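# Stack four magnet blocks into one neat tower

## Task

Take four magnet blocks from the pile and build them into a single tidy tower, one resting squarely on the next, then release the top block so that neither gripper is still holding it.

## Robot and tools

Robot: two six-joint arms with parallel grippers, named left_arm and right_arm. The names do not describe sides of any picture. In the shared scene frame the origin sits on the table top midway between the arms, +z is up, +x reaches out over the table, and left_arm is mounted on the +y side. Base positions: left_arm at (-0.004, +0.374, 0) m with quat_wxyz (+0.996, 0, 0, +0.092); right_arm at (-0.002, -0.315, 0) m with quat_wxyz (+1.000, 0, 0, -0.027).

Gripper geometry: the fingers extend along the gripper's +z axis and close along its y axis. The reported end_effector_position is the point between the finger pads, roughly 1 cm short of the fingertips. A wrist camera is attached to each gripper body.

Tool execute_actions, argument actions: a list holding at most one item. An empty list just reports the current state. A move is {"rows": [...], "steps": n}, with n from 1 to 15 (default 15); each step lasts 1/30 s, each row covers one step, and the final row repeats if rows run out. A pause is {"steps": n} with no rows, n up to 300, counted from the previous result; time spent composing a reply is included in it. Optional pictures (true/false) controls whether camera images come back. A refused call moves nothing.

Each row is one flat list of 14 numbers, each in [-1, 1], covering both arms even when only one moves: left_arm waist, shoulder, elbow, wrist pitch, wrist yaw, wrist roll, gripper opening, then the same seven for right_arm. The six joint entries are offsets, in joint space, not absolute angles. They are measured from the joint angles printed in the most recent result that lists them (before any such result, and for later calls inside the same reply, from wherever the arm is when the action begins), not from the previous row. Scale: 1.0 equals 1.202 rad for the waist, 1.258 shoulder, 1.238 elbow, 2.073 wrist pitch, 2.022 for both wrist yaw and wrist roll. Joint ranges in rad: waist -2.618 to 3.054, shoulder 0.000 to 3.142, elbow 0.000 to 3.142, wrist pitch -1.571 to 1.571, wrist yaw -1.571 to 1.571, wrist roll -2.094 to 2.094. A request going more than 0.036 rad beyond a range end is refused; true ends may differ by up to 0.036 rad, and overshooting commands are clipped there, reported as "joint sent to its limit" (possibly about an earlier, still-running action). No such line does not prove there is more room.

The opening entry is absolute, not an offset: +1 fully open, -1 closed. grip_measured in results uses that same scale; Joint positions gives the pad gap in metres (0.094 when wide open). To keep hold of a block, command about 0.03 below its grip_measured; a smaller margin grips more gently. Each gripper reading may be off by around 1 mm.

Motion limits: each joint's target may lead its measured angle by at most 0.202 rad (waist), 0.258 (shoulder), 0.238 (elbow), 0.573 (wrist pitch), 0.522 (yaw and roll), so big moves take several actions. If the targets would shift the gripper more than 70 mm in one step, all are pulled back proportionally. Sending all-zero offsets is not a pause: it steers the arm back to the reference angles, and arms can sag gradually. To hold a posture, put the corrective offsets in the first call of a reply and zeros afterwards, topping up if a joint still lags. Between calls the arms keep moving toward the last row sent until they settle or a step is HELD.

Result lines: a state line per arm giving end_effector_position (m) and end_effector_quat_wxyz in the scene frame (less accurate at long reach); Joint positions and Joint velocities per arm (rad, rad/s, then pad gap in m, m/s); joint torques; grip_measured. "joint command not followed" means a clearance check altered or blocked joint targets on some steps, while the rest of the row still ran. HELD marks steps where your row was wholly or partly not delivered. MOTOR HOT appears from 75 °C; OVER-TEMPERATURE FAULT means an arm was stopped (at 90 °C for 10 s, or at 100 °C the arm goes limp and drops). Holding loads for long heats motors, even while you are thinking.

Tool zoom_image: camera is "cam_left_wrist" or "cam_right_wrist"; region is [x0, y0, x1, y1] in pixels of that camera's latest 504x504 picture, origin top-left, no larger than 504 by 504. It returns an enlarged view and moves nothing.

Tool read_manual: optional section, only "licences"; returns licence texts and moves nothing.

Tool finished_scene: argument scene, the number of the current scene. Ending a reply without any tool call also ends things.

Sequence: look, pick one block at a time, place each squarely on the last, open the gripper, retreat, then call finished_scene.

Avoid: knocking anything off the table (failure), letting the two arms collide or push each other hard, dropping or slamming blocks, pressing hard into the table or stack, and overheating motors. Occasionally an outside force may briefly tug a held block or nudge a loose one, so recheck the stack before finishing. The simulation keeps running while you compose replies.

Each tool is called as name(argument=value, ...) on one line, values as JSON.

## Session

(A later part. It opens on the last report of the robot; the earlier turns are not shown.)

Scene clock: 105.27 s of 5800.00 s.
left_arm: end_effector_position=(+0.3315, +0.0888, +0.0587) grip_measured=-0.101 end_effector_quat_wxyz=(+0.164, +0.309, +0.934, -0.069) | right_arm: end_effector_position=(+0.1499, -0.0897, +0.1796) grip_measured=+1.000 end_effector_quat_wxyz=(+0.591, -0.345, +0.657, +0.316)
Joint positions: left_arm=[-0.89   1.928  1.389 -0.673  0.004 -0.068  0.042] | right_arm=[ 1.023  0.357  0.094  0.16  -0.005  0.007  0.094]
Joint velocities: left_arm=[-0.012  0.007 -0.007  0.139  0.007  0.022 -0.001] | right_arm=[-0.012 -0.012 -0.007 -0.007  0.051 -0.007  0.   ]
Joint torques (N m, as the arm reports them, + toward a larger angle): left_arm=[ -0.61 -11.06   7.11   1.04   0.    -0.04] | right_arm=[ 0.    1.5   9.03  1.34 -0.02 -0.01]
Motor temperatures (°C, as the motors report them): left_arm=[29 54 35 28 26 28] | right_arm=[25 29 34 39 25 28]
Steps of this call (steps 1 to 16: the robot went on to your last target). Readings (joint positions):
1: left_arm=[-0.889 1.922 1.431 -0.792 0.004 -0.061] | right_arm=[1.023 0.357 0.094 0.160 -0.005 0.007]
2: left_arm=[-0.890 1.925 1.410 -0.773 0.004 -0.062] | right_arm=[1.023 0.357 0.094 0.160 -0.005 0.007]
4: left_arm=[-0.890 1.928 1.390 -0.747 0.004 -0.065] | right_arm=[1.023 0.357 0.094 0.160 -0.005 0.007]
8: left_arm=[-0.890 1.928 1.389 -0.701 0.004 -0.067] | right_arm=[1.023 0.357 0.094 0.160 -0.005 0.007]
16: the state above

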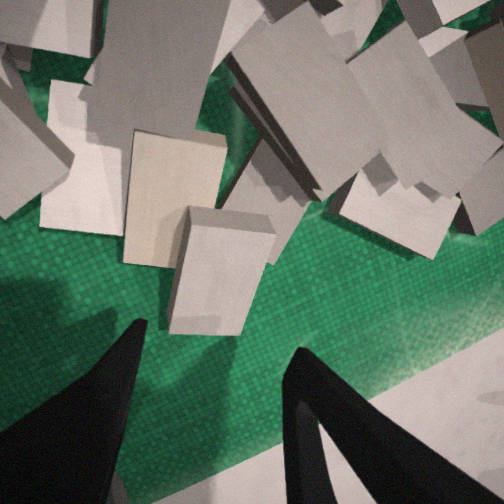

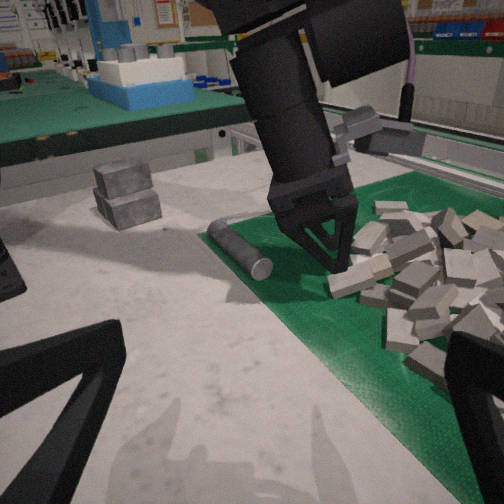

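execute_actions(actions=[{"rows":[[0,0.004,0.01,0.004,0,-0.01,-0.12,0,0,0,0,0,0,1],[0,0.008,0.01,0.008,0,-0.02,-0.14,0,0,0,0,0,0,1],[0,0.012,0.01,0.012,0,-0.025,-0.16,0,0,0,0,0,0,1],[0,0.016,0.01,0.016,0,-0.025,-0.18,0,0,0,0,0,0,1],[0,0.02,0.01,0.02,0,-0.025,-0.2,0,0,0,0,0,0,1],[0,0.024,0.01,0.024,0,-0.025,-0.2,0,0,0,0,0,0,1],[0,0.028,0.01,0.028,0,-0.025,-0.2,0,0,0,0,0,0,1],[0,0.032,0.01,0.032,0,-0.025,-0.2,0,0,0,0,0,0,1],[0,0.036,0.01,0.035,0,-0.025,-0.2,0,0,0,0,0,0,1],[0,0.04,0.01,0.035,0,-0.025,-0.2,0,0,0,0,0,0,1],[0,0.044,0.01,0.035,0,-0.025,-0.2,0,0,0,0,0,0,1],[0,0.048,0.01,0.035,0,-0.025,-0.2,0,0,0,0,0,0,1],[0,0.051,0.01,0.035,0,-0.025,-0.2,0,0,0,0,0,0,1],[0,0.054,0.01,0.035,0,-0.025,-0.2,0,0,0,0,0,0,1]]}], pictures=false)

execute_actions(actions=[{"steps":10}])

zoom_image(camera="cam_right_wrist", region=[290,220,430,320])

Scene clock: 114.37 s of 5800.00 s.
left_arm: end_effector_position=(+0.3369, +0.0841, +0.0364) grip_measured=-0.199 end_effector_quat_wxyz=(+0.157, +0.289, +0.942, -0.070) | right_arm: end_effector_position=(+0.1499, -0.0897, +0.1796) grip_measured=+1.000 end_effector_quat_wxyz=(+0.591, -0.345, +0.657, +0.316)
Joint positions: left_arm=[-0.89   1.991  1.389 -0.623  0.004 -0.112  0.038] | right_arm=[ 1.023  0.357  0.094  0.16  -0.005  0.007  0.094]
Joint velocities: left_arm=[-0.012  0.095  0.007  0.051  0.022 -0.007  0.001] | right_arm=[-0.012  0.002 -0.007  0.022  0.125 -0.007  0.   ]
Joint torques (N m, as the arm reports them, + toward a larger angle): left_arm=[ -0.01 -10.23   8.37   1.04   0.04  -0.07] | right_arm=[-0.01  1.5   9.02  1.34 -0.02 -0.02]
Motor temperatures (°C, as the motors report them): left_arm=[29 52 34 29 26 28] | right_arm=[25 29 34 39 25 28]
Steps of this call (steps 1 to 15: the robot went on to your last target; steps 16 to 90: nothing new was sent; then 5.60 s passed at rest; steps 91 to 105: all 15 steps of this action). Readings (joint positions):
91: left_arm=[-0.890 1.928 1.389 -0.670 0.004 -0.071] | right_arm=[1.023 0.357 0.094 0.160 -0.005 0.007]
92: left_arm=[-0.890 1.928 1.389 -0.670 0.004 -0.077] | right_arm=[1.023 0.357 0.094 0.160 -0.005 0.007]
94: left_arm=[-0.890 1.931 1.389 -0.666 0.004 -0.090] | right_arm=[1.023 0.357 0.094 0.160 -0.005 0.007]
98: left_arm=[-0.890 1.952 1.389 -0.647 0.004 -0.104] | right_arm=[1.023 0.357 0.094 0.160 -0.005 0.007]
105: the state above

Scene clock: 114.70 s of 5800.00 s.
left_arm: end_effector_position=(+0.3376, +0.0836, +0.0346) grip_measured=-0.199 end_effector_quat_wxyz=(+0.157, +0.288, +0.942, -0.070) | right_arm: end_effector_position=(+0.1499, -0.0897, +0.1796) grip_measured=+1.000 end_effector_quat_wxyz=(+0.591, -0.345, +0.657, +0.316)
Joint positions: left_arm=[-0.89   1.996  1.389 -0.618  0.004 -0.114  0.038] | right_arm=[ 1.023  0.357  0.094  0.16  -0.005  0.007  0.094]
Joint velocities: left_arm=[-0.002  0.002  0.007 -0.022 -0.022 -0.022 -0.   ] | right_arm=[-0.007 -0.017 -0.002 -0.037  0.007 -0.022  0.   ]
Joint torques (N m, as the arm reports them, + toward a larger angle): left_arm=[ -0.04 -10.24   8.41   1.02  -0.01  -0.02] | right_arm=[-0.02  1.49  9.03  1.34 -0.01 -0.02]
Motor temperatures (°C, as the motors report them): left_arm=[29 52 34 29 26 28] | right_arm=[25 29 34 39 25 28]
Steps of this call (steps 1 to 10: the robot went on to your last target). Readings (joint positions):
1: left_arm=[-0.890 1.994 1.389 -0.623 0.004 -0.112] | right_arm=[1.023 0.357 0.094 0.160 -0.005 0.007]
2: left_arm=[-0.890 1.996 1.389 -0.622 0.004 -0.112] | right_arm=[1.023 0.357 0.094 0.160 -0.005 0.007]
4: left_arm=[-0.890 1.996 1.389 -0.622 0.004 -0.113] | right_arm=[1.023 0.357 0.094 0.160 -0.005 0.007]
8: left_arm=[-0.890 1.996 1.389 -0.619 0.004 -0.114] | right_arm=[1.023 0.357 0.094 0.160 -0.005 0.007]
10: the state above

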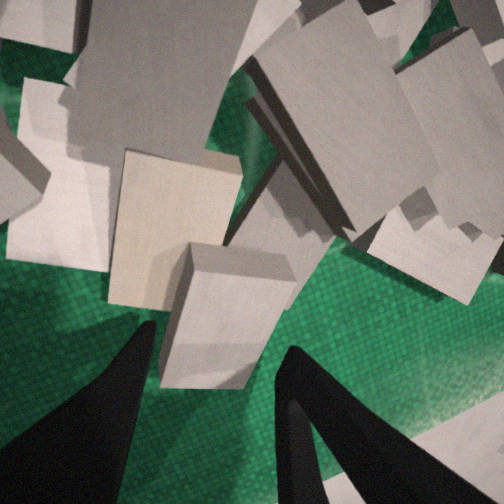

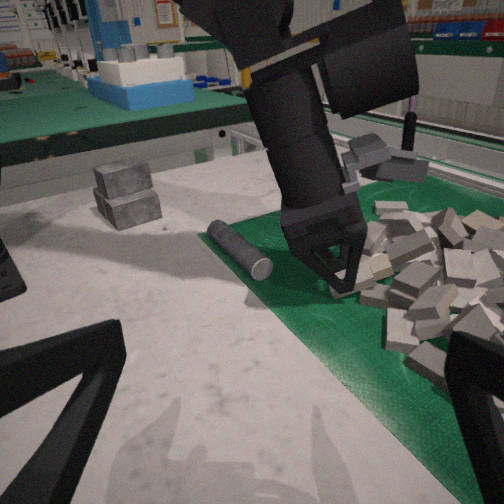

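Region (290, 220, 430, 320) of cam_right_wrist's 504x504 image, scaled by 3.600, with more detail than that image has; it fills the top 360 rows of this view, and the rest is white.

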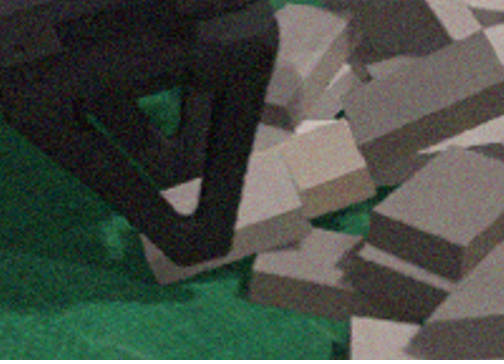

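execute_actions(actions=[{"rows":[[0,0.004,0.01,0.005,0,0.01,-0.2,0,0,0,0,0,0,1],[0,0.008,0.01,0.01,0,0.02,-0.2,0,0,0,0,0,0,1],[0,0.012,0.01,0.015,0,0.03,-0.2,0,0,0,0,0,0,1],[0,0.015,0.01,0.017,0,0.03,-0.2,0,0,0,0,0,0,1],[0,0.018,0.01,0.017,0,0.03,-0.2,0,0,0,0,0,0,1]],"steps":12}], pictures=false)

execute_actions(actions=[{"rows":[[0,0,0.01,0.005,0,0,-0.25,0,0,0,0,0,0,1],[0,0,0.01,0.005,0,0,-0.3,0,0,0,0,0,0,1],[0,0,0.01,0.005,0,0,-0.34,0,0,0,0,0,0,1],[0,0,0.01,0.005,0,0,-0.38,0,0,0,0,0,0,1],[0,0,0.01,0.005,0,0,-0.41,0,0,0,0,0,0,1],[0,0,0.01,0.005,0,0,-0.44,0,0,0,0,0,0,1],[0,0,0.01,0.005,0,0,-0.46,0,0,0,0,0,0,1],[0,0,0.01,0.005,0,0,-0.48,0,0,0,0,0,0,1],[0,0,0.01,0.005,0,0,-0.5,0,0,0,0,0,0,1],[0,0,0.01,0.005,0,0,-0.52,0,0,0,0,0,0,1]],"steps":14}])

zoom_image(camera="cam_right_wrist", region=[290,220,430,320])

Scene clock: 120.63 s of 5800.00 s.
left_arm: end_effector_position=(+0.3391, +0.0822, +0.0280) grip_measured=-0.199 end_effector_quat_wxyz=(+0.157, +0.311, +0.935, -0.066) | right_arm: end_effector_position=(+0.1499, -0.0897, +0.1796) grip_measured=+1.000 end_effector_quat_wxyz=(+0.591, -0.345, +0.657, +0.316)
Joint positions: left_arm=[-0.89   2.015  1.389 -0.602  0.004 -0.065  0.038] | right_arm=[ 1.023  0.357  0.094  0.16  -0.005  0.007  0.094]
Joint velocities: left_arm=[ 0.002 -0.007  0.007  0.007  0.007  0.066 -0.001] | right_arm=[-0.002  0.002 -0.007  0.022 -0.007 -0.022  0.   ]
Joint torques (N m, as the arm reports them, + toward a larger angle): left_arm=[ -0.01 -10.14   8.37   1.08  -0.01   0.08] | right_arm=[-0.02  1.51  9.02  1.34 -0.02 -0.02]
Motor temperatures (°C, as the motors report them): left_arm=[29 51 35 29 26 28] | right_arm=[25 29 35 39 25 28]
Steps of this call (steps 1 to 15: the robot went on to your last target; steps 16 to 90: nothing new was sent; then 2.53 s passed at rest; steps 91 to 102: all 12 steps of this action). Readings (joint positions):
91: left_arm=[-0.890 1.996 1.389 -0.617 0.004 -0.112] | right_arm=[1.023 0.357 0.094 0.160 -0.005 0.007]
92: left_arm=[-0.890 1.996 1.389 -0.617 0.004 -0.106] | right_arm=[1.023 0.357 0.094 0.160 -0.005 0.007]
94: left_arm=[-0.890 1.999 1.389 -0.612 0.004 -0.090] | right_arm=[1.023 0.357 0.094 0.160 -0.005 0.007]
98: left_arm=[-0.890 2.013 1.389 -0.603 0.004 -0.072] | right_arm=[1.023 0.357 0.094 0.160 -0.005 0.007]
102: the state above

Scene clock: 121.10 s of 5800.00 s.
left_arm: end_effector_position=(+0.3393, +0.0824, +0.0280) grip_measured=-0.476 end_effector_quat_wxyz=(+0.157, +0.311, +0.935, -0.065) | right_arm: end_effector_position=(+0.1499, -0.0897, +0.1796) grip_measured=+1.000 end_effector_quat_wxyz=(+0.591, -0.345, +0.657, +0.316)
Joint positions: left_arm=[-0.89   2.015  1.389 -0.602  0.003 -0.065  0.025] | right_arm=[ 1.023  0.357  0.094  0.16  -0.005  0.007  0.094]
Joint velocities: left_arm=[ 0.007 -0.017 -0.002  0.022  0.007  0.081 -0.   ] | right_arm=[ 0.017 -0.007  0.017 -0.037  0.037 -0.037  0.   ]
Joint torques (N m, as the arm reports them, + toward a larger angle): left_arm=[ -0.15 -10.3    8.37   0.97   0.    -0.04] | right_arm=[-0.01  1.49  9.02  1.34 -0.02 -0.01]
Motor temperatures (°C, as the motors report them): left_arm=[29 51 35 29 26 28] | right_arm=[25 29 35 39 25 28]
Steps of this call (steps 1 to 14: all 14 steps of this action). Readings (joint positions):
1: left_arm=[-0.890 2.015 1.389 -0.602 0.004 -0.065] | right_arm=[1.023 0.357 0.094 0.160 -0.005 0.007]
2: left_arm=[-0.890 2.015 1.389 -0.602 0.004 -0.065] | right_arm=[1.023 0.357 0.094 0.160 -0.005 0.007]
4: left_arm=[-0.890 2.015 1.389 -0.602 0.004 -0.065] | right_arm=[1.023 0.357 0.094 0.160 -0.005 0.007]
8: left_arm=[-0.890 2.015 1.389 -0.602 0.003 -0.065] | right_arm=[1.023 0.357 0.094 0.160 -0.005 0.007]
14: the state above

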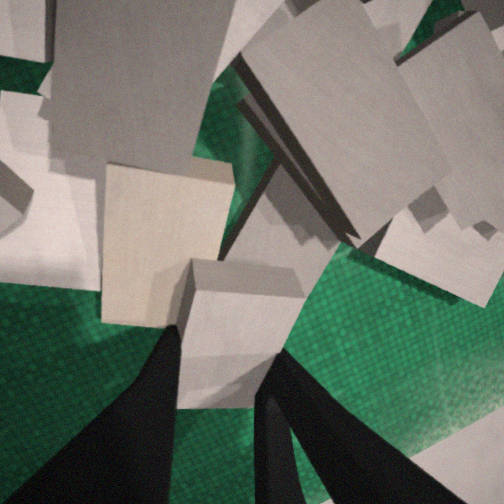

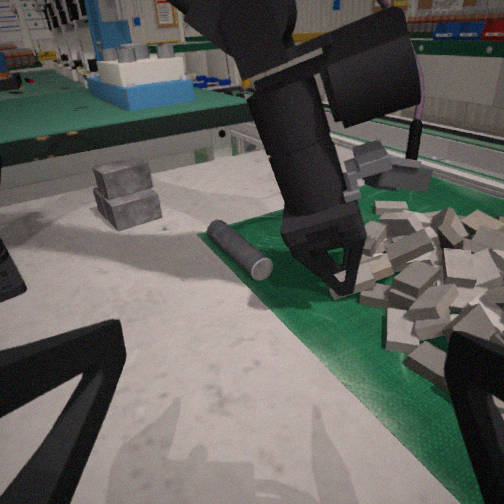

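Region (290, 220, 430, 320) of cam_right_wrist's 504x504 image, scaled by 3.600, with more detail than that image has; it fills the top 360 rows of this view, and the rest is white.

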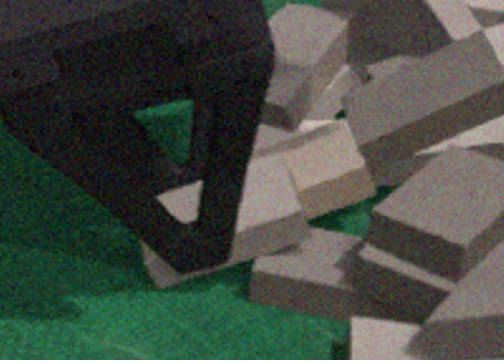

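execute_actions(actions=[{"rows":[[0,-0.01,0.01,0,0,0,-0.52,0,0,0,0,0,0,1],[0,-0.02,0.01,0,0,0,-0.52,0,0,0,0,0,0,1],[0,-0.03,0.01,-0.005,0,0,-0.52,0,0,0,0,0,0,1],[0,-0.04,0.01,-0.01,0,0,-0.52,0,0,0,0,0,0,1],[0,-0.05,0.01,-0.015,0,0,-0.52,0,0,0,0,0,0,1],[0,-0.06,0.01,-0.02,0,0,-0.52,0,0,0,0,0,0,1],[0,-0.07,0.015,-0.03,0,0,-0.52,0,0,0,0,0,0,1],[0,-0.08,0.025,-0.04,0,0,-0.52,0,0,0,0,0,0,1],[0,-0.09,0.04,-0.055,0,0,-0.52,0,0,0,0,0,0,1],[0,-0.095,0.06,-0.07,0,0,-0.52,0,0,0,0,0,0,1],[0,-0.1,0.08,-0.085,0,0,-0.52,0,0,0,0,0,0,1],[0,-0.1,0.1,-0.1,0,0,-0.52,0,0,0,0,0,0,1],[0,-0.1,0.12,-0.115,0,0,-0.52,0,0,0,0,0,0,1],[0,-0.1,0.135,-0.13,0,0,-0.52,0,0,0,0,0,0,1],[0,-0.1,0.15,-0.14,0,0,-0.52,0,0,0,0,0,0,1]]}], pictures=false)

execute_actions(actions=[{"steps":10}])

Scene clock: 128.03 s of 5800.00 s.
left_arm: end_effector_position=(+0.3372, +0.0841, +0.0929) grip_measured=-0.476 end_effector_quat_wxyz=(+0.169, +0.310, +0.933, -0.070) | right_arm: end_effector_position=(+0.1499, -0.0897, +0.1796) grip_measured=+1.000 end_effector_quat_wxyz=(+0.591, -0.345, +0.657, +0.316)
Joint positions: left_arm=[-0.89   1.917  1.508 -0.793  0.003 -0.065  0.025] | right_arm=[ 1.023  0.357  0.094  0.16  -0.005  0.007  0.094]
Joint velocities: left_arm=[-0.002 -0.095  0.662 -0.608  0.022 -0.066 -0.   ] | right_arm=[-0.007 -0.007 -0.002 -0.022  0.037 -0.037  0.   ]
Joint torques (N m, as the arm reports them, + toward a larger angle): left_arm=[ -0.03 -11.6    9.87   0.79  -0.01   0.02] | right_arm=[-0.03  1.49  9.03  1.34 -0.01 -0.02]
Motor temperatures (°C, as the motors report them): left_arm=[29 51 35 29 26 28] | right_arm=[25 29 35 39 25 28]
Steps of this call (steps 1 to 15: the robot went on to your last target; steps 16 to 90: nothing new was sent; then 3.43 s passed at rest; steps 91 to 105: all 15 steps of this action). Readings (joint positions):
91: left_arm=[-0.890 2.015 1.389 -0.602 0.003 -0.065] | right_arm=[1.023 0.357 0.094 0.160 -0.005 0.007]
92: left_arm=[-0.890 2.015 1.389 -0.602 0.003 -0.065] | right_arm=[1.023 0.357 0.094 0.160 -0.005 0.007]
94: left_arm=[-0.890 2.011 1.389 -0.606 0.003 -0.065] | right_arm=[1.023 0.357 0.094 0.160 -0.005 0.007]
98: left_arm=[-0.890 1.974 1.389 -0.639 0.003 -0.065] | right_arm=[1.023 0.357 0.094 0.160 -0.005 0.007]
105: the state above

Scene clock: 128.37 s of 5800.00 s.
left_arm: end_effector_position=(+0.3310, +0.0894, +0.1064) grip_measured=-0.476 end_effector_quat_wxyz=(+0.157, +0.311, +0.935, -0.065) | right_arm: end_effector_position=(+0.1499, -0.0897, +0.1796) grip_measured=+1.000 end_effector_quat_wxyz=(+0.591, -0.345, +0.657, +0.316)
Joint positions: left_arm=[-0.89   1.901  1.55  -0.877  0.003 -0.065  0.025] | right_arm=[ 1.023  0.357  0.094  0.16  -0.005  0.007  0.094]
Joint velocities: left_arm=[ 0.012 -0.002  0.002 -0.066 -0.022  0.007  0.001] | right_arm=[-0.007 -0.007 -0.027 -0.037 -0.037  0.007  0.   ]
Joint torques (N m, as the arm reports them, + toward a larger angle): left_arm=[ -0.07 -10.69   9.85   0.85   0.     0.01] | right_arm=[ 0.01  1.53  9.02  1.33 -0.02 -0.01]
Motor temperatures (°C, as the motors report them): left_arm=[29 51 35 29 26 28] | right_arm=[25 29 35 39 25 28]
Steps of this call (steps 1 to 10: the robot went on to your last target). Readings (joint positions):
1: left_arm=[-0.890 1.913 1.527 -0.808 0.003 -0.065] | right_arm=[1.023 0.357 0.094 0.160 -0.005 0.007]
2: left_arm=[-0.890 1.908 1.539 -0.819 0.003 -0.065] | right_arm=[1.023 0.357 0.094 0.160 -0.005 0.007]
4: left_arm=[-0.890 1.901 1.549 -0.835 0.003 -0.065] | right_arm=[1.023 0.357 0.094 0.160 -0.005 0.007]
8: left_arm=[-0.890 1.901 1.550 -0.869 0.003 -0.065] | right_arm=[1.023 0.357 0.094 0.160 -0.005 0.007]
10: the state above

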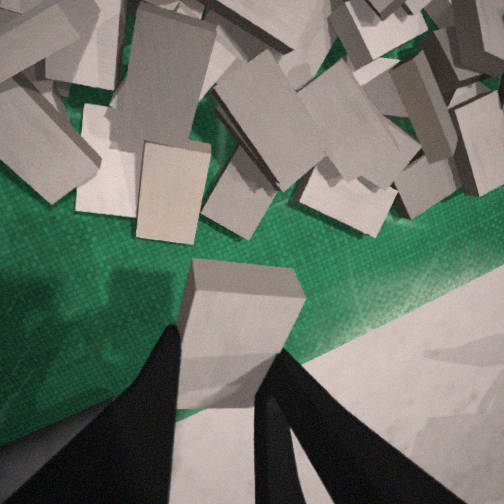

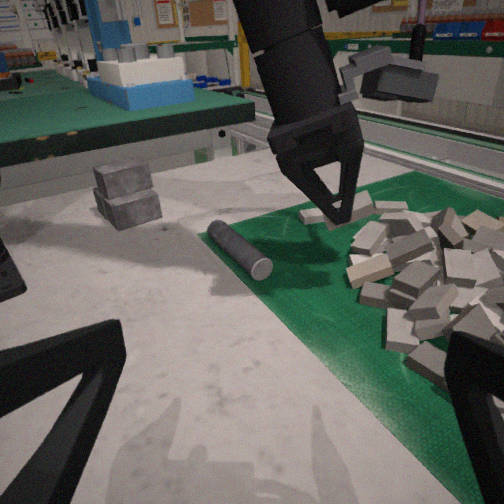

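execute_actions(actions=[{"rows":[[0.01,0.005,0.03,-0.015,0,0,-0.52,0,0,0,0,0,0,1],[0.025,0.015,0.05,-0.03,0,0,-0.52,0,0,0,0,0,0,1],[0.045,0.025,0.07,-0.045,0,0,-0.52,0,0,0,0,0,0,1],[0.07,0.035,0.09,-0.06,0,0.01,-0.52,0,0,0,0,0,0,1],[0.095,0.05,0.11,-0.07,0,0.01,-0.52,0,0,0,0,0,0,1],[0.12,0.065,0.13,-0.08,0,0.02,-0.52,0,0,0,0,0,0,1],[0.145,0.08,0.15,-0.09,0,0.02,-0.52,0,0,0,0,0,0,1],[0.17,0.095,0.17,-0.1,0,0.03,-0.52,0,0,0,0,0,0,1],[0.195,0.11,0.19,-0.11,0,0.03,-0.52,0,0,0,0,0,0,1],[0.22,0.125,0.21,-0.12,0,0.03,-0.52,0,0,0,0,0,0,1],[0.245,0.14,0.23,-0.13,0,0.03,-0.52,0,0,0,0,0,0,1],[0.265,0.155,0.25,-0.14,0,0.03,-0.52,0,0,0,0,0,0,1],[0.285,0.17,0.27,-0.15,0,0.03,-0.52,0,0,0,0,0,0,1],[0.3,0.185,0.29,-0.16,0,0.03,-0.52,0,0,0,0,0,0,1],[0.31,0.2,0.31,-0.17,0,0.03,-0.52,0,0,0,0,0,0,1]]}], pictures=false)

execute_actions(actions=[{"steps":10}], pictures=false)

Scene clock: 135.93 s of 5800.00 s.
left_arm: end_effector_position=(+0.4226, +0.2152, +0.0927) grip_measured=-0.476 end_effector_quat_wxyz=(+0.087, +0.168, +0.982, -0.020) | right_arm: end_effector_position=(+0.1499, -0.0897, +0.1796) grip_measured=+1.000 end_effector_quat_wxyz=(+0.591, -0.345, +0.657, +0.316)
Joint positions: left_arm=[-0.54   2.125  1.862 -1.13   0.007 -0.018  0.025] | right_arm=[ 1.023  0.357  0.094  0.16  -0.005  0.007  0.094]
Joint velocities: left_arm=[ 0.686  0.564  0.681 -0.623 -0.081  0.066 -0.001] | right_arm=[-0.022  0.002 -0.007 -0.037  0.051 -0.022  0.   ]
Joint torques (N m, as the arm reports them, + toward a larger angle): left_arm=[ -1.41 -11.98   9.99   0.5    0.04   0.05] | right_arm=[-0.02  1.51  9.    1.34 -0.02 -0.01]
Motor temperatures (°C, as the motors report them): left_arm=[29 50 36 29 26 28] | right_arm=[25 29 35 40 25 28]
Steps of this call (steps 1 to 30: the robot went on to your last target; steps 31 to 90: nothing new was sent; then 4.07 s passed at rest; steps 91 to 105: all 15 steps of this action). Readings (joint positions):
91: left_arm=[-0.890 1.901 1.550 -0.892 0.003 -0.065] | right_arm=[1.023 0.357 0.094 0.160 -0.005 0.007]
92: left_arm=[-0.888 1.904 1.556 -0.901 0.003 -0.065] | right_arm=[1.023 0.357 0.094 0.160 -0.005 0.007]
94: left_arm=[-0.873 1.923 1.589 -0.936 0.008 -0.062] | right_arm=[1.023 0.357 0.094 0.160 -0.005 0.007]
98: left_arm=[-0.773 1.988 1.689 -1.003 0.014 -0.041] | right_arm=[1.023 0.357 0.094 0.160 -0.005 0.007]
105: the state above

Scene clock: 136.27 s of 5800.00 s.
left_arm: end_effector_position=(+0.4151, +0.2351, +0.0830) grip_measured=-0.476 end_effector_quat_wxyz=(+0.044, +0.155, +0.987, -0.007) | right_arm: end_effector_position=(+0.1499, -0.0897, +0.1796) grip_measured=+1.000 end_effector_quat_wxyz=(+0.591, -0.345, +0.657, +0.316)
Joint positions: left_arm=[-0.507  2.162  1.893 -1.213 -0.001 -0.011  0.025] | right_arm=[ 1.023  0.357  0.094  0.16  -0.005  0.007  0.094]
Joint velocities: left_arm=[-0.037 -0.002 -0.007 -0.066  0.037  0.022  0.002] | right_arm=[-0.012 -0.007  0.027 -0.007  0.007 -0.066  0.   ]
Joint torques (N m, as the arm reports them, + toward a larger angle): left_arm=[ -0.56 -12.26  10.93   0.35   0.02   0.04] | right_arm=[-0.01  1.5   9.02  1.34 -0.02 -0.01]
Motor temperatures (°C, as the motors report them): left_arm=[29 50 36 29 26 28] | right_arm=[25 29 35 40 25 28]
Steps of this call (steps 1 to 10: the robot went on to your last target). Readings (joint positions):
1: left_arm=[-0.520 2.141 1.880 -1.144 0.004 -0.017] | right_arm=[1.023 0.357 0.094 0.160 -0.005 0.007]
2: left_arm=[-0.505 2.152 1.889 -1.155 0.001 -0.016] | right_arm=[1.023 0.357 0.094 0.160 -0.005 0.007]
4: left_arm=[-0.494 2.161 1.893 -1.176 -0.003 -0.015] | right_arm=[1.023 0.357 0.094 0.160 -0.005 0.007]
8: left_arm=[-0.504 2.162 1.893 -1.206 -0.002 -0.012] | right_arm=[1.023 0.357 0.094 0.160 -0.005 0.007]
10: the state above

execute_actions(actions=[{"rows":[[0,0,0.03,-0.01,0,0,-0.52,0,0,0,0,0,0,1],[0.003,0.01,0.05,-0.02,0,0,-0.52,0,0,0,0,0,0,1],[0.006,0.022,0.07,-0.03,0,0,-0.52,0,0,0,0,0,0,1],[0.009,0.036,0.095,-0.04,0,0,-0.52,0,0,0,0,0,0,1],[0.012,0.05,0.12,-0.05,0,0,-0.52,0,0,0,0,0,0,1],[0.015,0.065,0.145,-0.06,0,0,-0.52,0,0,0,0,0,0,1],[0.018,0.08,0.17,-0.07,0,0,-0.52,0,0,0,0,0,0,1],[0.021,0.095,0.19,-0.08,0,0,-0.52,0,0,0,0,0,0,1],[0.021,0.11,0.21,-0.09,0,0,-0.52,0,0,0,0,0,0,1],[0.021,0.125,0.23,-0.1,0,0,-0.52,0,0,0,0,0,0,1],[0.021,0.14,0.25,-0.11,0,0,-0.52,0,0,0,0,0,0,1],[0.021,0.155,0.265,-0.118,0,0,-0.52,0,0,0,0,0,0,1],[0.021,0.17,0.28,-0.124,0,0,-0.52,0,0,0,0,0,0,1],[0.021,0.182,0.29,-0.126,0,0,-0.52,0,0,0,0,0,0,1],[0.021,0.192,0.295,-0.126,0,0,-0.52,0,0,0,0,0,0,1]]}], pictures=false)

execute_actions(actions=[{"steps":14}])

zoom_image(camera="cam_right_wrist", region=[270,160,370,240])

Scene clock: 143.10 s of 5800.00 s.
left_arm: end_effector_position=(+0.4355, +0.2360, +0.0724) grip_measured=-0.476 end_effector_quat_wxyz=(-0.002, +0.148, +0.989, +0.001) | right_arm: end_effector_position=(+0.1499, -0.0897, +0.1796) grip_measured=+1.000 end_effector_quat_wxyz=(+0.591, -0.345, +0.657, +0.316)
Joint positions: left_arm=[-0.491  2.375  2.21  -1.41  -0.001 -0.01   0.025] | right_arm=[ 1.023  0.357  0.094  0.16  -0.005  0.007  0.094]
Joint velocities: left_arm=[ 0.002  0.447  0.325 -0.315 -0.051  0.081  0.001] | right_arm=[ 0.007 -0.002  0.012  0.022 -0.095 -0.037  0.   ]
Joint torques (N m, as the arm reports them, + toward a larger angle): left_arm=[  0.54 -12.75   9.52   0.07   0.    -0.01] | right_arm=[-0.02  1.51  9.01  1.33 -0.02 -0.02]
Motor temperatures (°C, as the motors report them): left_arm=[29 52 37 29 26 28] | right_arm=[25 29 35 40 25 28]
Steps of this call (steps 1 to 30: the robot went on to your last target; steps 31 to 90: nothing new was sent; then 3.33 s passed at rest; steps 91 to 105: all 15 steps of this action). Readings (joint positions):
91: left_arm=[-0.508 2.162 1.893 -1.222 -0.001 -0.010] | right_arm=[1.023 0.357 0.094 0.160 -0.005 0.007]
92: left_arm=[-0.508 2.165 1.899 -1.228 -0.001 -0.010] | right_arm=[1.023 0.357 0.094 0.160 -0.005 0.007]
94: left_arm=[-0.508 2.184 1.935 -1.253 -0.001 -0.010] | right_arm=[1.023 0.357 0.094 0.160 -0.005 0.007]
98: left_arm=[-0.505 2.250 2.053 -1.305 -0.001 -0.010] | right_arm=[1.023 0.357 0.094 0.160 -0.005 0.007]
105: the state above

Scene clock: 143.57 s of 5800.00 s.
left_arm: end_effector_position=(+0.4237, +0.2397, +0.0557) grip_measured=-0.476 end_effector_quat_wxyz=(-0.044, +0.148, +0.988, +0.007) | right_arm: end_effector_position=(+0.1499, -0.0897, +0.1796) grip_measured=+1.000 end_effector_quat_wxyz=(+0.591, -0.345, +0.657, +0.316)
Joint positions: left_arm=[-0.491  2.42   2.22  -1.46  -0.001 -0.01   0.025] | right_arm=[ 1.023  0.357  0.094  0.16  -0.005  0.007  0.094]
Joint velocities: left_arm=[ 0.002 -0.002 -0.012  0.022  0.007 -0.007 -0.   ] | right_arm=[ 0.002  0.002 -0.002  0.037  0.022  0.051  0.   ]
Joint torques (N m, as the arm reports them, + toward a larger angle): left_arm=[  0.61 -14.23  10.35  -0.01   0.    -0.02] | right_arm=[-0.01  1.5   9.03  1.33 -0.02 -0.01]
Motor temperatures (°C, as the motors report them): left_arm=[29 52 37 29 26 28] | right_arm=[25 29 35 40 25 28]
Steps of this call (steps 1 to 14: the robot went on to your last target). Readings (joint positions):
1: left_arm=[-0.491 2.388 2.218 -1.418 -0.001 -0.010] | right_arm=[1.023 0.357 0.094 0.160 -0.005 0.007]
2: left_arm=[-0.491 2.400 2.220 -1.424 -0.001 -0.010] | right_arm=[1.023 0.357 0.094 0.160 -0.005 0.007]
4: left_arm=[-0.491 2.414 2.220 -1.438 -0.001 -0.010] | right_arm=[1.023 0.357 0.094 0.160 -0.005 0.007]
8: left_arm=[-0.491 2.420 2.220 -1.454 -0.001 -0.010] | right_arm=[1.023 0.357 0.094 0.160 -0.005 0.007]
14: the state above

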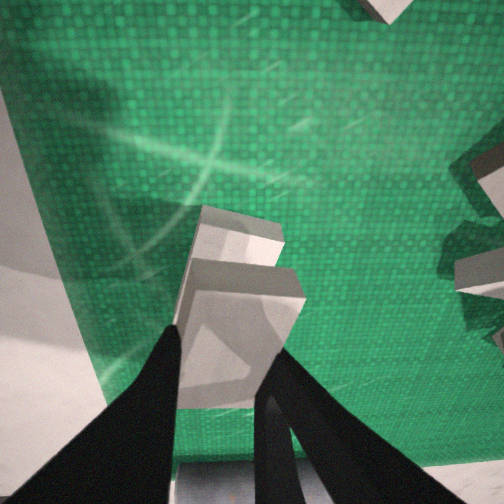

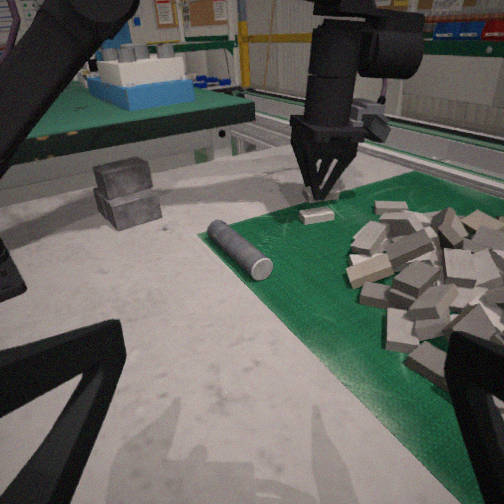

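Region (270, 160, 370, 240) of cam_right_wrist's 504x504 image, scaled by 5.040, with more detail than that image has; it fills the top 403 rows of this view, and the rest is white.

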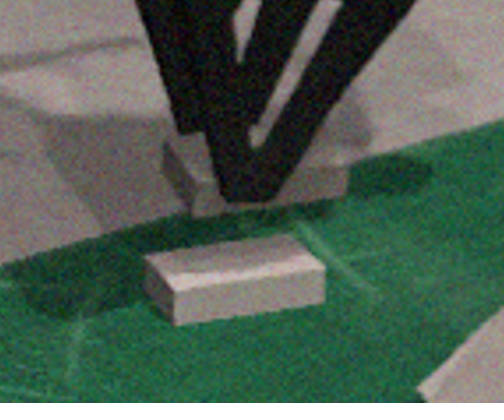

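execute_actions(actions=[{"rows":[[0,0.004,0.012,0,0,0,-0.52,0,0,0,0,0,0,1],[0,0.008,0.012,0,0,0,-0.52,0,0,0,0,0,0,1],[0,0.012,0.012,0,0,0,-0.52,0,0,0,0,0,0,1],[0,0.015,0.012,0,0,0,-0.52,0,0,0,0,0,0,1],[0,0.018,0.012,0,0,0,-0.52,0,0,0,0,0,0,1],[0,0.021,0.012,0,0,0,-0.52,0,0,0,0,0,0,1],[0,0.024,0.012,0,0,0,-0.52,0,0,0,0,0,0,1],[0,0.026,0.012,0,0,0,-0.52,0,0,0,0,0,0,1]]}])

zoom_image(camera="cam_right_wrist", region=[270,160,370,240])

Scene clock: 147.50 s of 5800.00 s.
left_arm: end_effector_position=(+0.4204, +0.2408, +0.0380) grip_measured=-0.476 end_effector_quat_wxyz=(-0.065, +0.148, +0.987, +0.011) | right_arm: end_effector_position=(+0.1499, -0.0897, +0.1796) grip_measured=+1.000 end_effector_quat_wxyz=(+0.591, -0.345, +0.657, +0.316)
Joint positions: left_arm=[-0.491  2.462  2.22  -1.461 -0.001 -0.01   0.025] | right_arm=[ 1.023  0.357  0.094  0.16  -0.005  0.007  0.094]
Joint velocities: left_arm=[-0.002  0.002 -0.002 -0.037  0.007 -0.022  0.   ] | right_arm=[-0.002  0.002 -0.002  0.022  0.022 -0.022  0.   ]
Joint torques (N m, as the arm reports them, + toward a larger angle): left_arm=[ -0.02 -13.96   8.11   0.06  -0.01   0.  ] | right_arm=[-0.02  1.5   9.03  1.34 -0.02 -0.01]
Motor temperatures (°C, as the motors report them): left_arm=[29 53 37 29 26 28] | right_arm=[25 29 35 40 25 28]
Steps of this call (steps 1 to 30: the robot went on to your last target; steps 31 to 90: nothing new was sent; then 0.43 s passed at rest; steps 91 to 105: all 15 steps of this action). Readings (joint positions):
91: left_arm=[-0.491 2.420 2.220 -1.461 -0.001 -0.010] | right_arm=[1.023 0.357 0.094 0.160 -0.005 0.007]
92: left_arm=[-0.491 2.421 2.220 -1.461 -0.001 -0.010] | right_arm=[1.023 0.357 0.094 0.160 -0.005 0.007]
94: left_arm=[-0.491 2.425 2.220 -1.461 -0.001 -0.010] | right_arm=[1.023 0.357 0.094 0.160 -0.005 0.007]
98: left_arm=[-0.491 2.445 2.220 -1.461 -0.001 -0.010] | right_arm=[1.023 0.357 0.094 0.160 -0.005 0.007]
105: the state above

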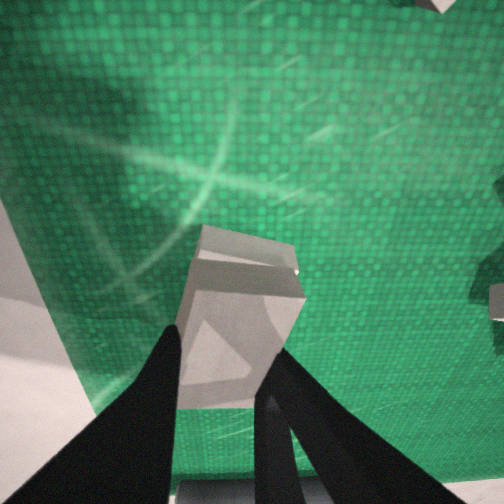

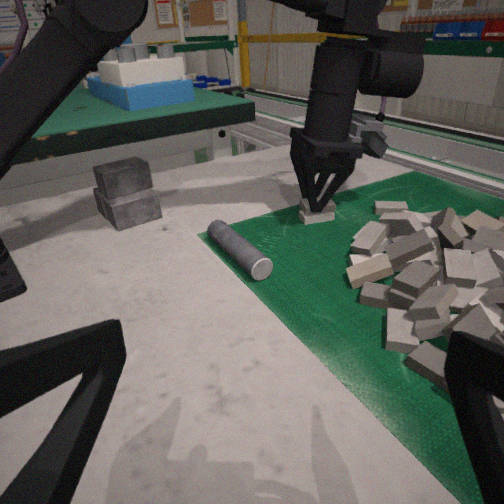

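Region (270, 160, 370, 240) of cam_right_wrist's 504x504 image, scaled by 5.040, with more detail than that image has; it fills the top 403 rows of this view, and the rest is white.

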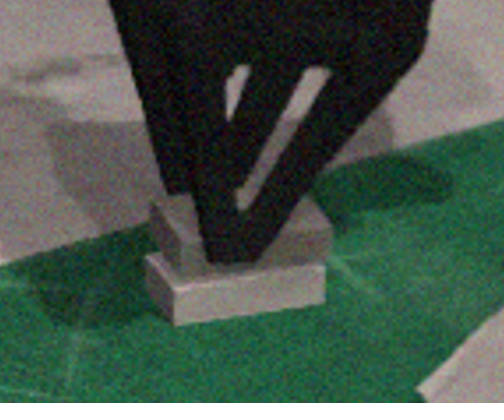

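execute_actions(actions=[{"rows":[[0,0.004,0.012,0,0,0,-0.52,0,0,0,0,0,0,1],[0,0.008,0.012,0,0,0,-0.52,0,0,0,0,0,0,1],[0,0.01,0.012,0,0,0,-0.52,0,0,0,0,0,0,1],[0,0.01,0.012,0,0,0,-0.52,0,0,0,0,0,0,1],[0,0.01,0.012,0,0,0,-0.5,0,0,0,0,0,0,1],[0,0.01,0.012,0,0,0,-0.485,0,0,0,0,0,0,1],[0,0.005,0.012,0,0,0,-0.47,0,0,0,0,0,0,1],[0,0.005,0.012,0,0,0,-0.455,0,0,0,0,0,0,1],[0,0,0.012,0,0,0,-0.43,0,0,0,0,0,0,1],[0,0,0.012,0,0,0,-0.38,0,0,0,0,0,0,1],[0,0,0.012,0,0,0,-0.3,0,0,0,0,0,0,1],[0,0,0.012,0,0,0,-0.2,0,0,0,0,0,0,1],[0,-0.01,0.012,0,0,0,-0.15,0,0,0,0,0,0,1],[0,-0.02,0.012,0,0,0,-0.15,0,0,0,0,0,0,1],[0,-0.03,0.012,0,0,0,-0.15,0,0,0,0,0,0,1]]}], pictures=false)

execute_actions(actions=[{"rows":[[0,-0.03,0.012,0,0,0,-0.15,0,0,0,0,0,0,1],[0,-0.042,0.012,0,0,0,-0.15,0,0,0,0,0,0,1],[0,-0.054,0.012,0,0,0,-0.15,0,0,0,0,0,0,1],[0,-0.066,0.012,0,0,0,-0.15,0,0,0,0,0,0,1],[0,-0.078,0.012,0,0,0,-0.15,0,0,0,0,0,0,1],[0,-0.09,0.012,0,0,0,-0.15,0,0,0,0,0,0,1],[0,-0.1,0.012,0,0,0,-0.15,0,0,0,0,0,0,1],[0,-0.11,0.012,0,0,0,-0.15,0,0,0,0,0,0,1],[0,-0.12,0.012,0,0,0,-0.15,0,0,0,0,0,0,1]]}])

zoom_image(camera="cam_right_wrist", region=[270,160,370,240])

Scene clock: 157.87 s of 5800.00 s.
left_arm: end_effector_position=(+0.4201, +0.2408, +0.0361) grip_measured=-0.153 end_effector_quat_wxyz=(-0.067, +0.148, +0.987, +0.011) | right_arm: end_effector_position=(+0.1499, -0.0897, +0.1796) grip_measured=+1.000 end_effector_quat_wxyz=(+0.591, -0.345, +0.657, +0.316)
Joint positions: left_arm=[-0.491  2.466  2.22  -1.461 -0.001 -0.01   0.04 ] | right_arm=[ 1.023  0.357  0.094  0.16  -0.005  0.007  0.094]
Joint velocities: left_arm=[-0.012 -0.027 -0.002  0.066 -0.11  -0.037  0.003] | right_arm=[-0.007  0.002 -0.007 -0.051 -0.081 -0.095  0.   ]
Joint torques (N m, as the arm reports them, + toward a larger angle): left_arm=[  0.09 -16.46   8.03   0.     0.     0.01] | right_arm=[-0.04  1.53  9.03  1.34 -0.02 -0.01]
Motor temperatures (°C, as the motors report them): left_arm=[29 56 36 29 26 28] | right_arm=[25 29 35 40 25 28]
Steps of this call (steps 1 to 15: the robot went on to your last target; steps 16 to 90: nothing new was sent; then 6.87 s passed at rest; steps 91 to 105: all 15 steps of this action). Readings (joint positions):
91: left_arm=[-0.491 2.462 2.220 -1.461 -0.001 -0.010] | right_arm=[1.023 0.357 0.094 0.160 -0.005 0.007]
92: left_arm=[-0.491 2.462 2.220 -1.461 -0.001 -0.010] | right_arm=[1.023 0.357 0.094 0.160 -0.005 0.007]
94: left_arm=[-0.491 2.466 2.220 -1.461 -0.001 -0.010] | right_arm=[1.023 0.357 0.094 0.160 -0.005 0.007]
98: left_arm=[-0.491 2.467 2.220 -1.461 -0.001 -0.010] | right_arm=[1.023 0.357 0.094 0.160 -0.005 0.007]
105: the state above

Scene clock: 158.37 s of 5800.00 s.
left_arm: end_effector_position=(+0.4273, +0.2385, +0.1010) grip_measured=-0.151 end_effector_quat_wxyz=(+0.007, +0.148, +0.989, -0.001) | right_arm: end_effector_position=(+0.1499, -0.0897, +0.1796) grip_measured=+1.000 end_effector_quat_wxyz=(+0.591, -0.345, +0.657, +0.316)
Joint positions: left_arm=[-0.491  2.315  2.22  -1.461 -0.001 -0.01   0.04 ] | right_arm=[ 1.023  0.357  0.094  0.16  -0.005  0.007  0.094]
Joint velocities: left_arm=[-0.027  0.007 -0.002 -0.066 -0.037  0.037 -0.001] | right_arm=[-0.002 -0.012  0.022 -0.007 -0.007 -0.022  0.   ]
Joint torques (N m, as the arm reports them, + toward a larger angle): left_arm=[ -0.02 -12.48   8.29   0.28  -0.02  -0.01] | right_arm=[ 0.    1.5   9.01  1.33 -0.02 -0.01]
Motor temperatures (°C, as the motors report them): left_arm=[29 56 36 29 26 28] | right_arm=[25 29 35 40 25 28]
Steps of this call (steps 1 to 15: all 15 steps of this action). Readings (joint positions):
1: left_arm=[-0.491 2.465 2.220 -1.461 -0.001 -0.010] | right_arm=[1.023 0.357 0.094 0.160 -0.005 0.007]
2: left_arm=[-0.491 2.461 2.220 -1.461 -0.001 -0.010] | right_arm=[1.023 0.357 0.094 0.160 -0.005 0.007]
4: left_arm=[-0.491 2.446 2.220 -1.461 -0.001 -0.010] | right_arm=[1.023 0.357 0.094 0.160 -0.005 0.007]
8: left_arm=[-0.491 2.386 2.220 -1.461 -0.001 -0.010] | right_arm=[1.023 0.357 0.094 0.160 -0.005 0.007]
15: the state above

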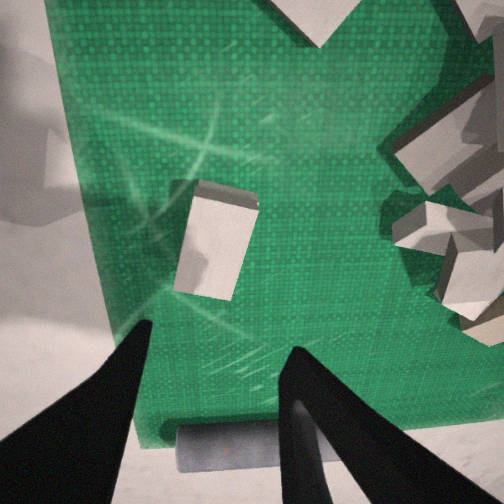

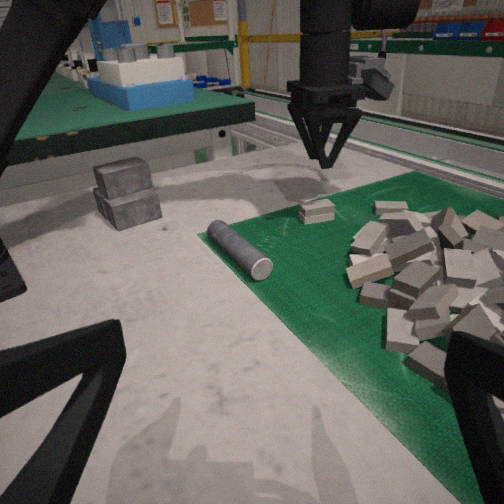

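Region (270, 160, 370, 240) of cam_right_wrist's 504x504 image, scaled by 5.040, with more detail than that image has; it fills the top 403 rows of this view, and the rest is white.

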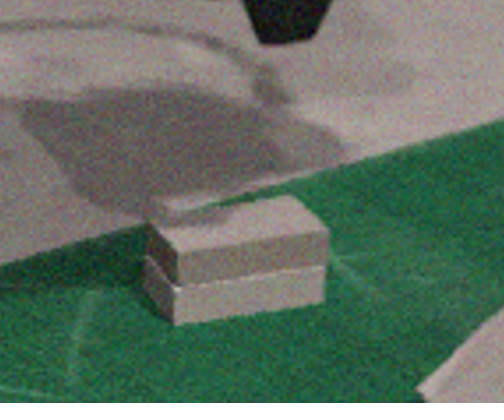

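execute_actions(actions=[{"rows":[[-0.01,-0.02,-0.01,0.015,0,0,-0.15,0,0,0,0,0,0,1],[-0.03,-0.04,-0.03,0.035,0,0,-0.15,0,0,0,0,0,0,1],[-0.055,-0.065,-0.06,0.06,0,0,-0.15,0,0,0,0,0,0,1],[-0.08,-0.09,-0.1,0.085,0,0,-0.15,0,0,0,0,0,0,1],[-0.105,-0.115,-0.14,0.11,0,0,-0.15,0,0,0,0,0,0,1],[-0.13,-0.14,-0.18,0.135,0,0,-0.15,0,0,0,0,0,0,1],[-0.155,-0.165,-0.22,0.16,0,0,-0.15,0,0,0,0,0,0,1],[-0.18,-0.19,-0.26,0.185,0,0,-0.15,0,0,0,0,0,0,1],[-0.205,-0.21,-0.3,0.21,0,0,-0.15,0,0,0,0,0,0,1],[-0.23,-0.23,-0.34,0.235,0,0,-0.15,0,0,0,0,0,0,1],[-0.25,-0.25,-0.38,0.26,0,0,-0.15,0,0,0,0,0,0,1],[-0.27,-0.265,-0.42,0.285,0,0,-0.15,0,0,0,0,0,0,1],[-0.285,-0.275,-0.46,0.305,0,0,-0.15,0,0,0,0,0,0,1],[-0.295,-0.285,-0.5,0.318,0,0,-0.15,0,0,0,0,0,0,1],[-0.3,-0.285,-0.54,0.326,0,0,-0.15,0,0,0,0,0,0,1]]}], pictures=false)

execute_actions(actions=[{"steps":14}])

Scene clock: 166.80 s of 5800.00 s.
left_arm: end_effector_position=(+0.3508, +0.0922, +0.1082) grip_measured=-0.151 end_effector_quat_wxyz=(+0.151, +0.321, +0.933, -0.056) | right_arm: end_effector_position=(+0.1499, -0.0897, +0.1796) grip_measured=+1.000 end_effector_quat_wxyz=(+0.591, -0.345, +0.657, +0.316)
Joint positions: left_arm=[-0.856  1.97   1.659 -0.937  0.005 -0.01   0.04 ] | right_arm=[ 1.023  0.357  0.094  0.16  -0.005  0.007  0.094]
Joint velocities: left_arm=[-0.496 -0.427 -1.321  1.121  0.081 -0.037 -0.   ] | right_arm=[ 0.002 -0.017 -0.017 -0.037 -0.022 -0.037  0.   ]
Joint torques (N m, as the arm reports them, + toward a larger angle): left_arm=[ 2.64 -9.45  5.15  0.65 -0.19  0.02] | right_arm=[-0.01  1.5   9.02  1.34 -0.02 -0.02]
Motor temperatures (°C, as the motors report them): left_arm=[29 56 36 29 26 28] | right_arm=[25 29 35 40 25 28]
Steps of this call (steps 1 to 15: the robot went on to your last target; steps 16 to 90: nothing new was sent; then 4.93 s passed at rest; steps 91 to 105: all 15 steps of this action). Readings (joint positions):
91: left_arm=[-0.491 2.317 2.220 -1.460 -0.001 -0.010] | right_arm=[1.023 0.357 0.094 0.160 -0.005 0.007]
92: left_arm=[-0.493 2.313 2.214 -1.450 -0.001 -0.010] | right_arm=[1.023 0.357 0.094 0.160 -0.005 0.007]
94: left_arm=[-0.508 2.281 2.163 -1.402 -0.003 -0.010] | right_arm=[1.023 0.357 0.094 0.160 -0.005 0.007]
98: left_arm=[-0.615 2.159 1.986 -1.257 -0.007 -0.010] | right_arm=[1.023 0.357 0.094 0.160 -0.005 0.007]
105: the state above

Scene clock: 167.27 s of 5800.00 s.
left_arm: end_effector_position=(+0.3507, +0.0884, +0.0838) grip_measured=-0.151 end_effector_quat_wxyz=(+0.161, +0.323, +0.930, -0.062) | right_arm: end_effector_position=(+0.1499, -0.0897, +0.1796) grip_measured=+1.000 end_effector_quat_wxyz=(+0.591, -0.345, +0.657, +0.316)
Joint positions: left_arm=[-0.861  1.971  1.555 -0.809  0.008 -0.01   0.04 ] | right_arm=[ 1.023  0.357  0.094  0.16  -0.005  0.007  0.094]
Joint velocities: left_arm=[ 0.002  0.007 -0.012 -0.037 -0.022 -0.051  0.   ] | right_arm=[-0.012  0.017  0.012  0.022  0.007  0.037  0.   ]
Joint torques (N m, as the arm reports them, + toward a larger angle): left_arm=[  0.7  -11.45   7.18   1.07  -0.11   0.01] | right_arm=[-0.01  1.5   9.02  1.34 -0.02 -0.01]
Motor temperatures (°C, as the motors report them): left_arm=[29 55 36 29 26 28] | right_arm=[25 29 35 40 25 28]
Steps of this call (steps 1 to 14: the robot went on to your last target). Readings (joint positions):
1: left_arm=[-0.869 1.962 1.621 -0.909 0.008 -0.010] | right_arm=[1.023 0.357 0.094 0.160 -0.005 0.007]
2: left_arm=[-0.874 1.961 1.595 -0.892 0.009 -0.010] | right_arm=[1.023 0.357 0.094 0.160 -0.005 0.007]
4: left_arm=[-0.871 1.967 1.564 -0.869 0.010 -0.010] | right_arm=[1.023 0.357 0.094 0.160 -0.005 0.007]
8: left_arm=[-0.862 1.971 1.555 -0.836 0.009 -0.010] | right_arm=[1.023 0.357 0.094 0.160 -0.005 0.007]
14: the state above

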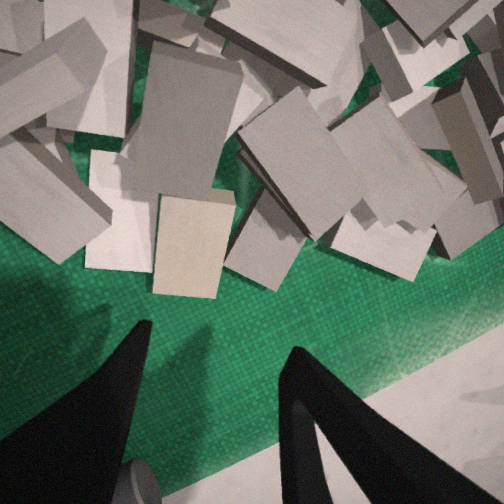

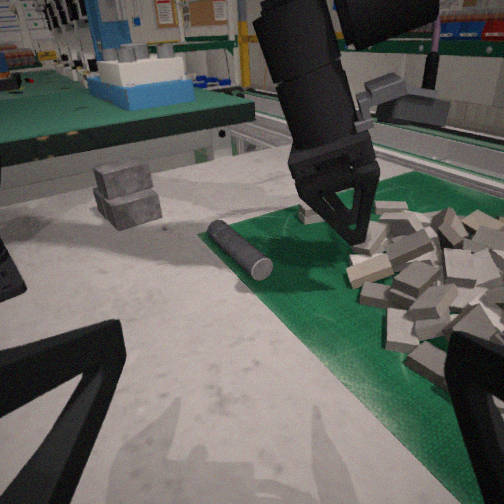

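execute_actions(actions=[{"rows":[[0.004,0.002,-0.004,0.008,0,-0.01,-0.18,0,0,0,0,0,0,1],[0.008,0.005,-0.008,0.016,0,-0.02,-0.2,0,0,0,0,0,0,1],[0.012,0.009,-0.012,0.024,0,-0.03,-0.22,0,0,0,0,0,0,1],[0.016,0.013,-0.016,0.032,0,-0.04,-0.24,0,0,0,0,0,0,1],[0.02,0.018,-0.02,0.04,0,-0.05,-0.25,0,0,0,0,0,0,1],[0.023,0.023,-0.024,0.048,0,-0.055,-0.25,0,0,0,0,0,0,1],[0.026,0.028,-0.028,0.056,0,-0.055,-0.25,0,0,0,0,0,0,1],[0.026,0.033,-0.032,0.064,0,-0.055,-0.25,0,0,0,0,0,0,1],[0.026,0.038,-0.036,0.072,0,-0.055,-0.25,0,0,0,0,0,0,1],[0.026,0.043,-0.038,0.08,0,-0.055,-0.25,0,0,0,0,0,0,1],[0.026,0.048,-0.038,0.08,0,-0.055,-0.25,0,0,0,0,0,0,1],[0.026,0.052,-0.038,0.08,0,-0.055,-0.25,0,0,0,0,0,0,1],[0.026,0.056,-0.038,0.08,0,-0.055,-0.25,0,0,0,0,0,0,1],[0.026,0.06,-0.038,0.08,0,-0.055,-0.25,0,0,0,0,0,0,1]]}], pictures=false)

execute_actions(actions=[{"steps":12}])

zoom_image(camera="cam_right_wrist", region=[310,210,450,320])

Scene clock: 177.43 s of 5800.00 s.
left_arm: end_effector_position=(+0.3706, +0.0863, +0.0515) grip_measured=-0.249 end_effector_quat_wxyz=(+0.169, +0.265, +0.946, -0.072) | right_arm: end_effector_position=(+0.1499, -0.0897, +0.1796) grip_measured=+1.000 end_effector_quat_wxyz=(+0.591, -0.345, +0.657, +0.316)
Joint positions: left_arm=[-0.838  2.044  1.521 -0.678  0.008 -0.11   0.035] | right_arm=[ 1.023  0.357  0.094  0.16  -0.005  0.007  0.094]
Joint velocities: left_arm=[-0.012  0.149 -0.051  0.154 -0.022  0.007 -0.001] | right_arm=[-0.007  0.017 -0.007 -0.022 -0.066  0.007  0.   ]
Joint torques (N m, as the arm reports them, + toward a larger angle): left_arm=[  0.7  -11.28   6.5    1.11   0.    -0.05] | right_arm=[-0.02  1.51  9.05  1.34 -0.02 -0.02]
Motor temperatures (°C, as the motors report them): left_arm=[29 54 35 29 26 28] | right_arm=[25 29 35 40 25 28]
Steps of this call (steps 1 to 30: the robot went on to your last target; steps 31 to 90: nothing new was sent; then 6.67 s passed at rest; steps 91 to 105: all 15 steps of this action). Readings (joint positions):
91: left_arm=[-0.861 1.971 1.555 -0.802 0.008 -0.012] | right_arm=[1.023 0.357 0.094 0.160 -0.005 0.007]
92: left_arm=[-0.861 1.971 1.555 -0.801 0.008 -0.019] | right_arm=[1.023 0.357 0.094 0.160 -0.005 0.007]
94: left_arm=[-0.861 1.973 1.555 -0.792 0.008 -0.038] | right_arm=[1.023 0.357 0.094 0.160 -0.005 0.007]
98: left_arm=[-0.850 1.990 1.545 -0.742 0.008 -0.083] | right_arm=[1.023 0.357 0.094 0.160 -0.005 0.007]
105: the state above

Scene clock: 177.83 s of 5800.00 s.
left_arm: end_effector_position=(+0.3727, +0.0847, +0.0485) grip_measured=-0.249 end_effector_quat_wxyz=(+0.172, +0.262, +0.947, -0.074) | right_arm: end_effector_position=(+0.1499, -0.0897, +0.1796) grip_measured=+1.000 end_effector_quat_wxyz=(+0.591, -0.345, +0.657, +0.316)
Joint positions: left_arm=[-0.838  2.052  1.518 -0.661  0.008 -0.116  0.035] | right_arm=[ 1.023  0.357  0.094  0.16  -0.005  0.007  0.094]
Joint velocities: left_arm=[-0.002 -0.007 -0.002 -0.051 -0.037 -0.007  0.001] | right_arm=[ 0.002 -0.012 -0.002  0.066 -0.022  0.022  0.   ]
Joint torques (N m, as the arm reports them, + toward a larger angle): left_arm=[  0.69 -11.39   6.45   1.11   0.02  -0.04] | right_arm=[-0.04  1.51  9.01  1.34 -0.02 -0.01]
Motor temperatures (°C, as the motors report them): left_arm=[29 54 35 29 26 28] | right_arm=[25 29 35 40 25 28]
Steps of this call (steps 1 to 12: the robot went on to your last target). Readings (joint positions):
1: left_arm=[-0.838 2.049 1.520 -0.675 0.008 -0.111] | right_arm=[1.023 0.357 0.094 0.160 -0.005 0.007]
2: left_arm=[-0.838 2.051 1.519 -0.673 0.008 -0.112] | right_arm=[1.023 0.357 0.094 0.160 -0.005 0.007]
4: left_arm=[-0.838 2.052 1.518 -0.671 0.008 -0.114] | right_arm=[1.023 0.357 0.094 0.160 -0.005 0.007]
8: left_arm=[-0.838 2.052 1.518 -0.663 0.008 -0.115] | right_arm=[1.023 0.357 0.094 0.160 -0.005 0.007]
12: the state above

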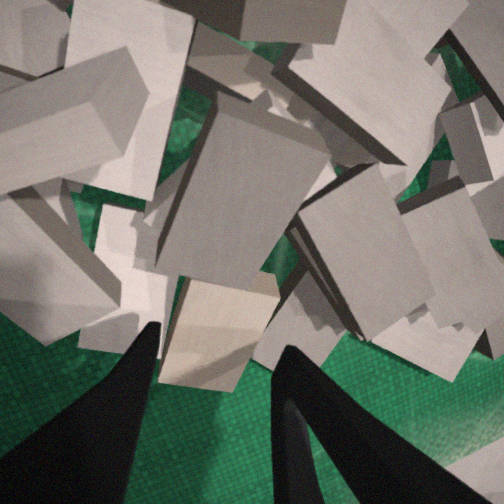

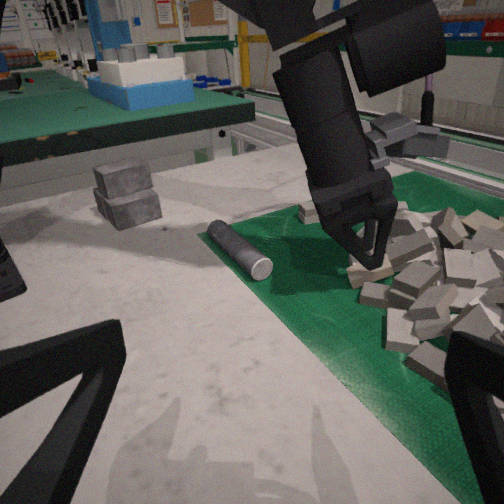

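Region (310, 210, 450, 320) of cam_right_wrist's 504x504 image, scaled by 3.600, with more detail than that image has; it fills the top 396 rows of this view, and the rest is white.

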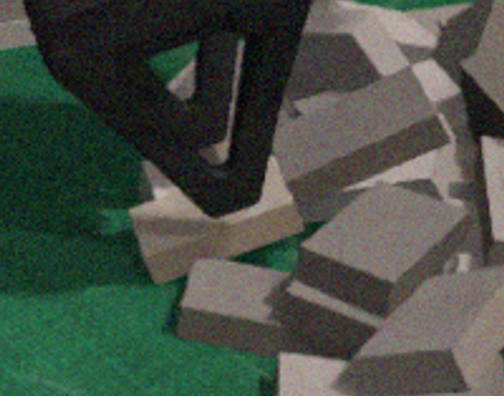

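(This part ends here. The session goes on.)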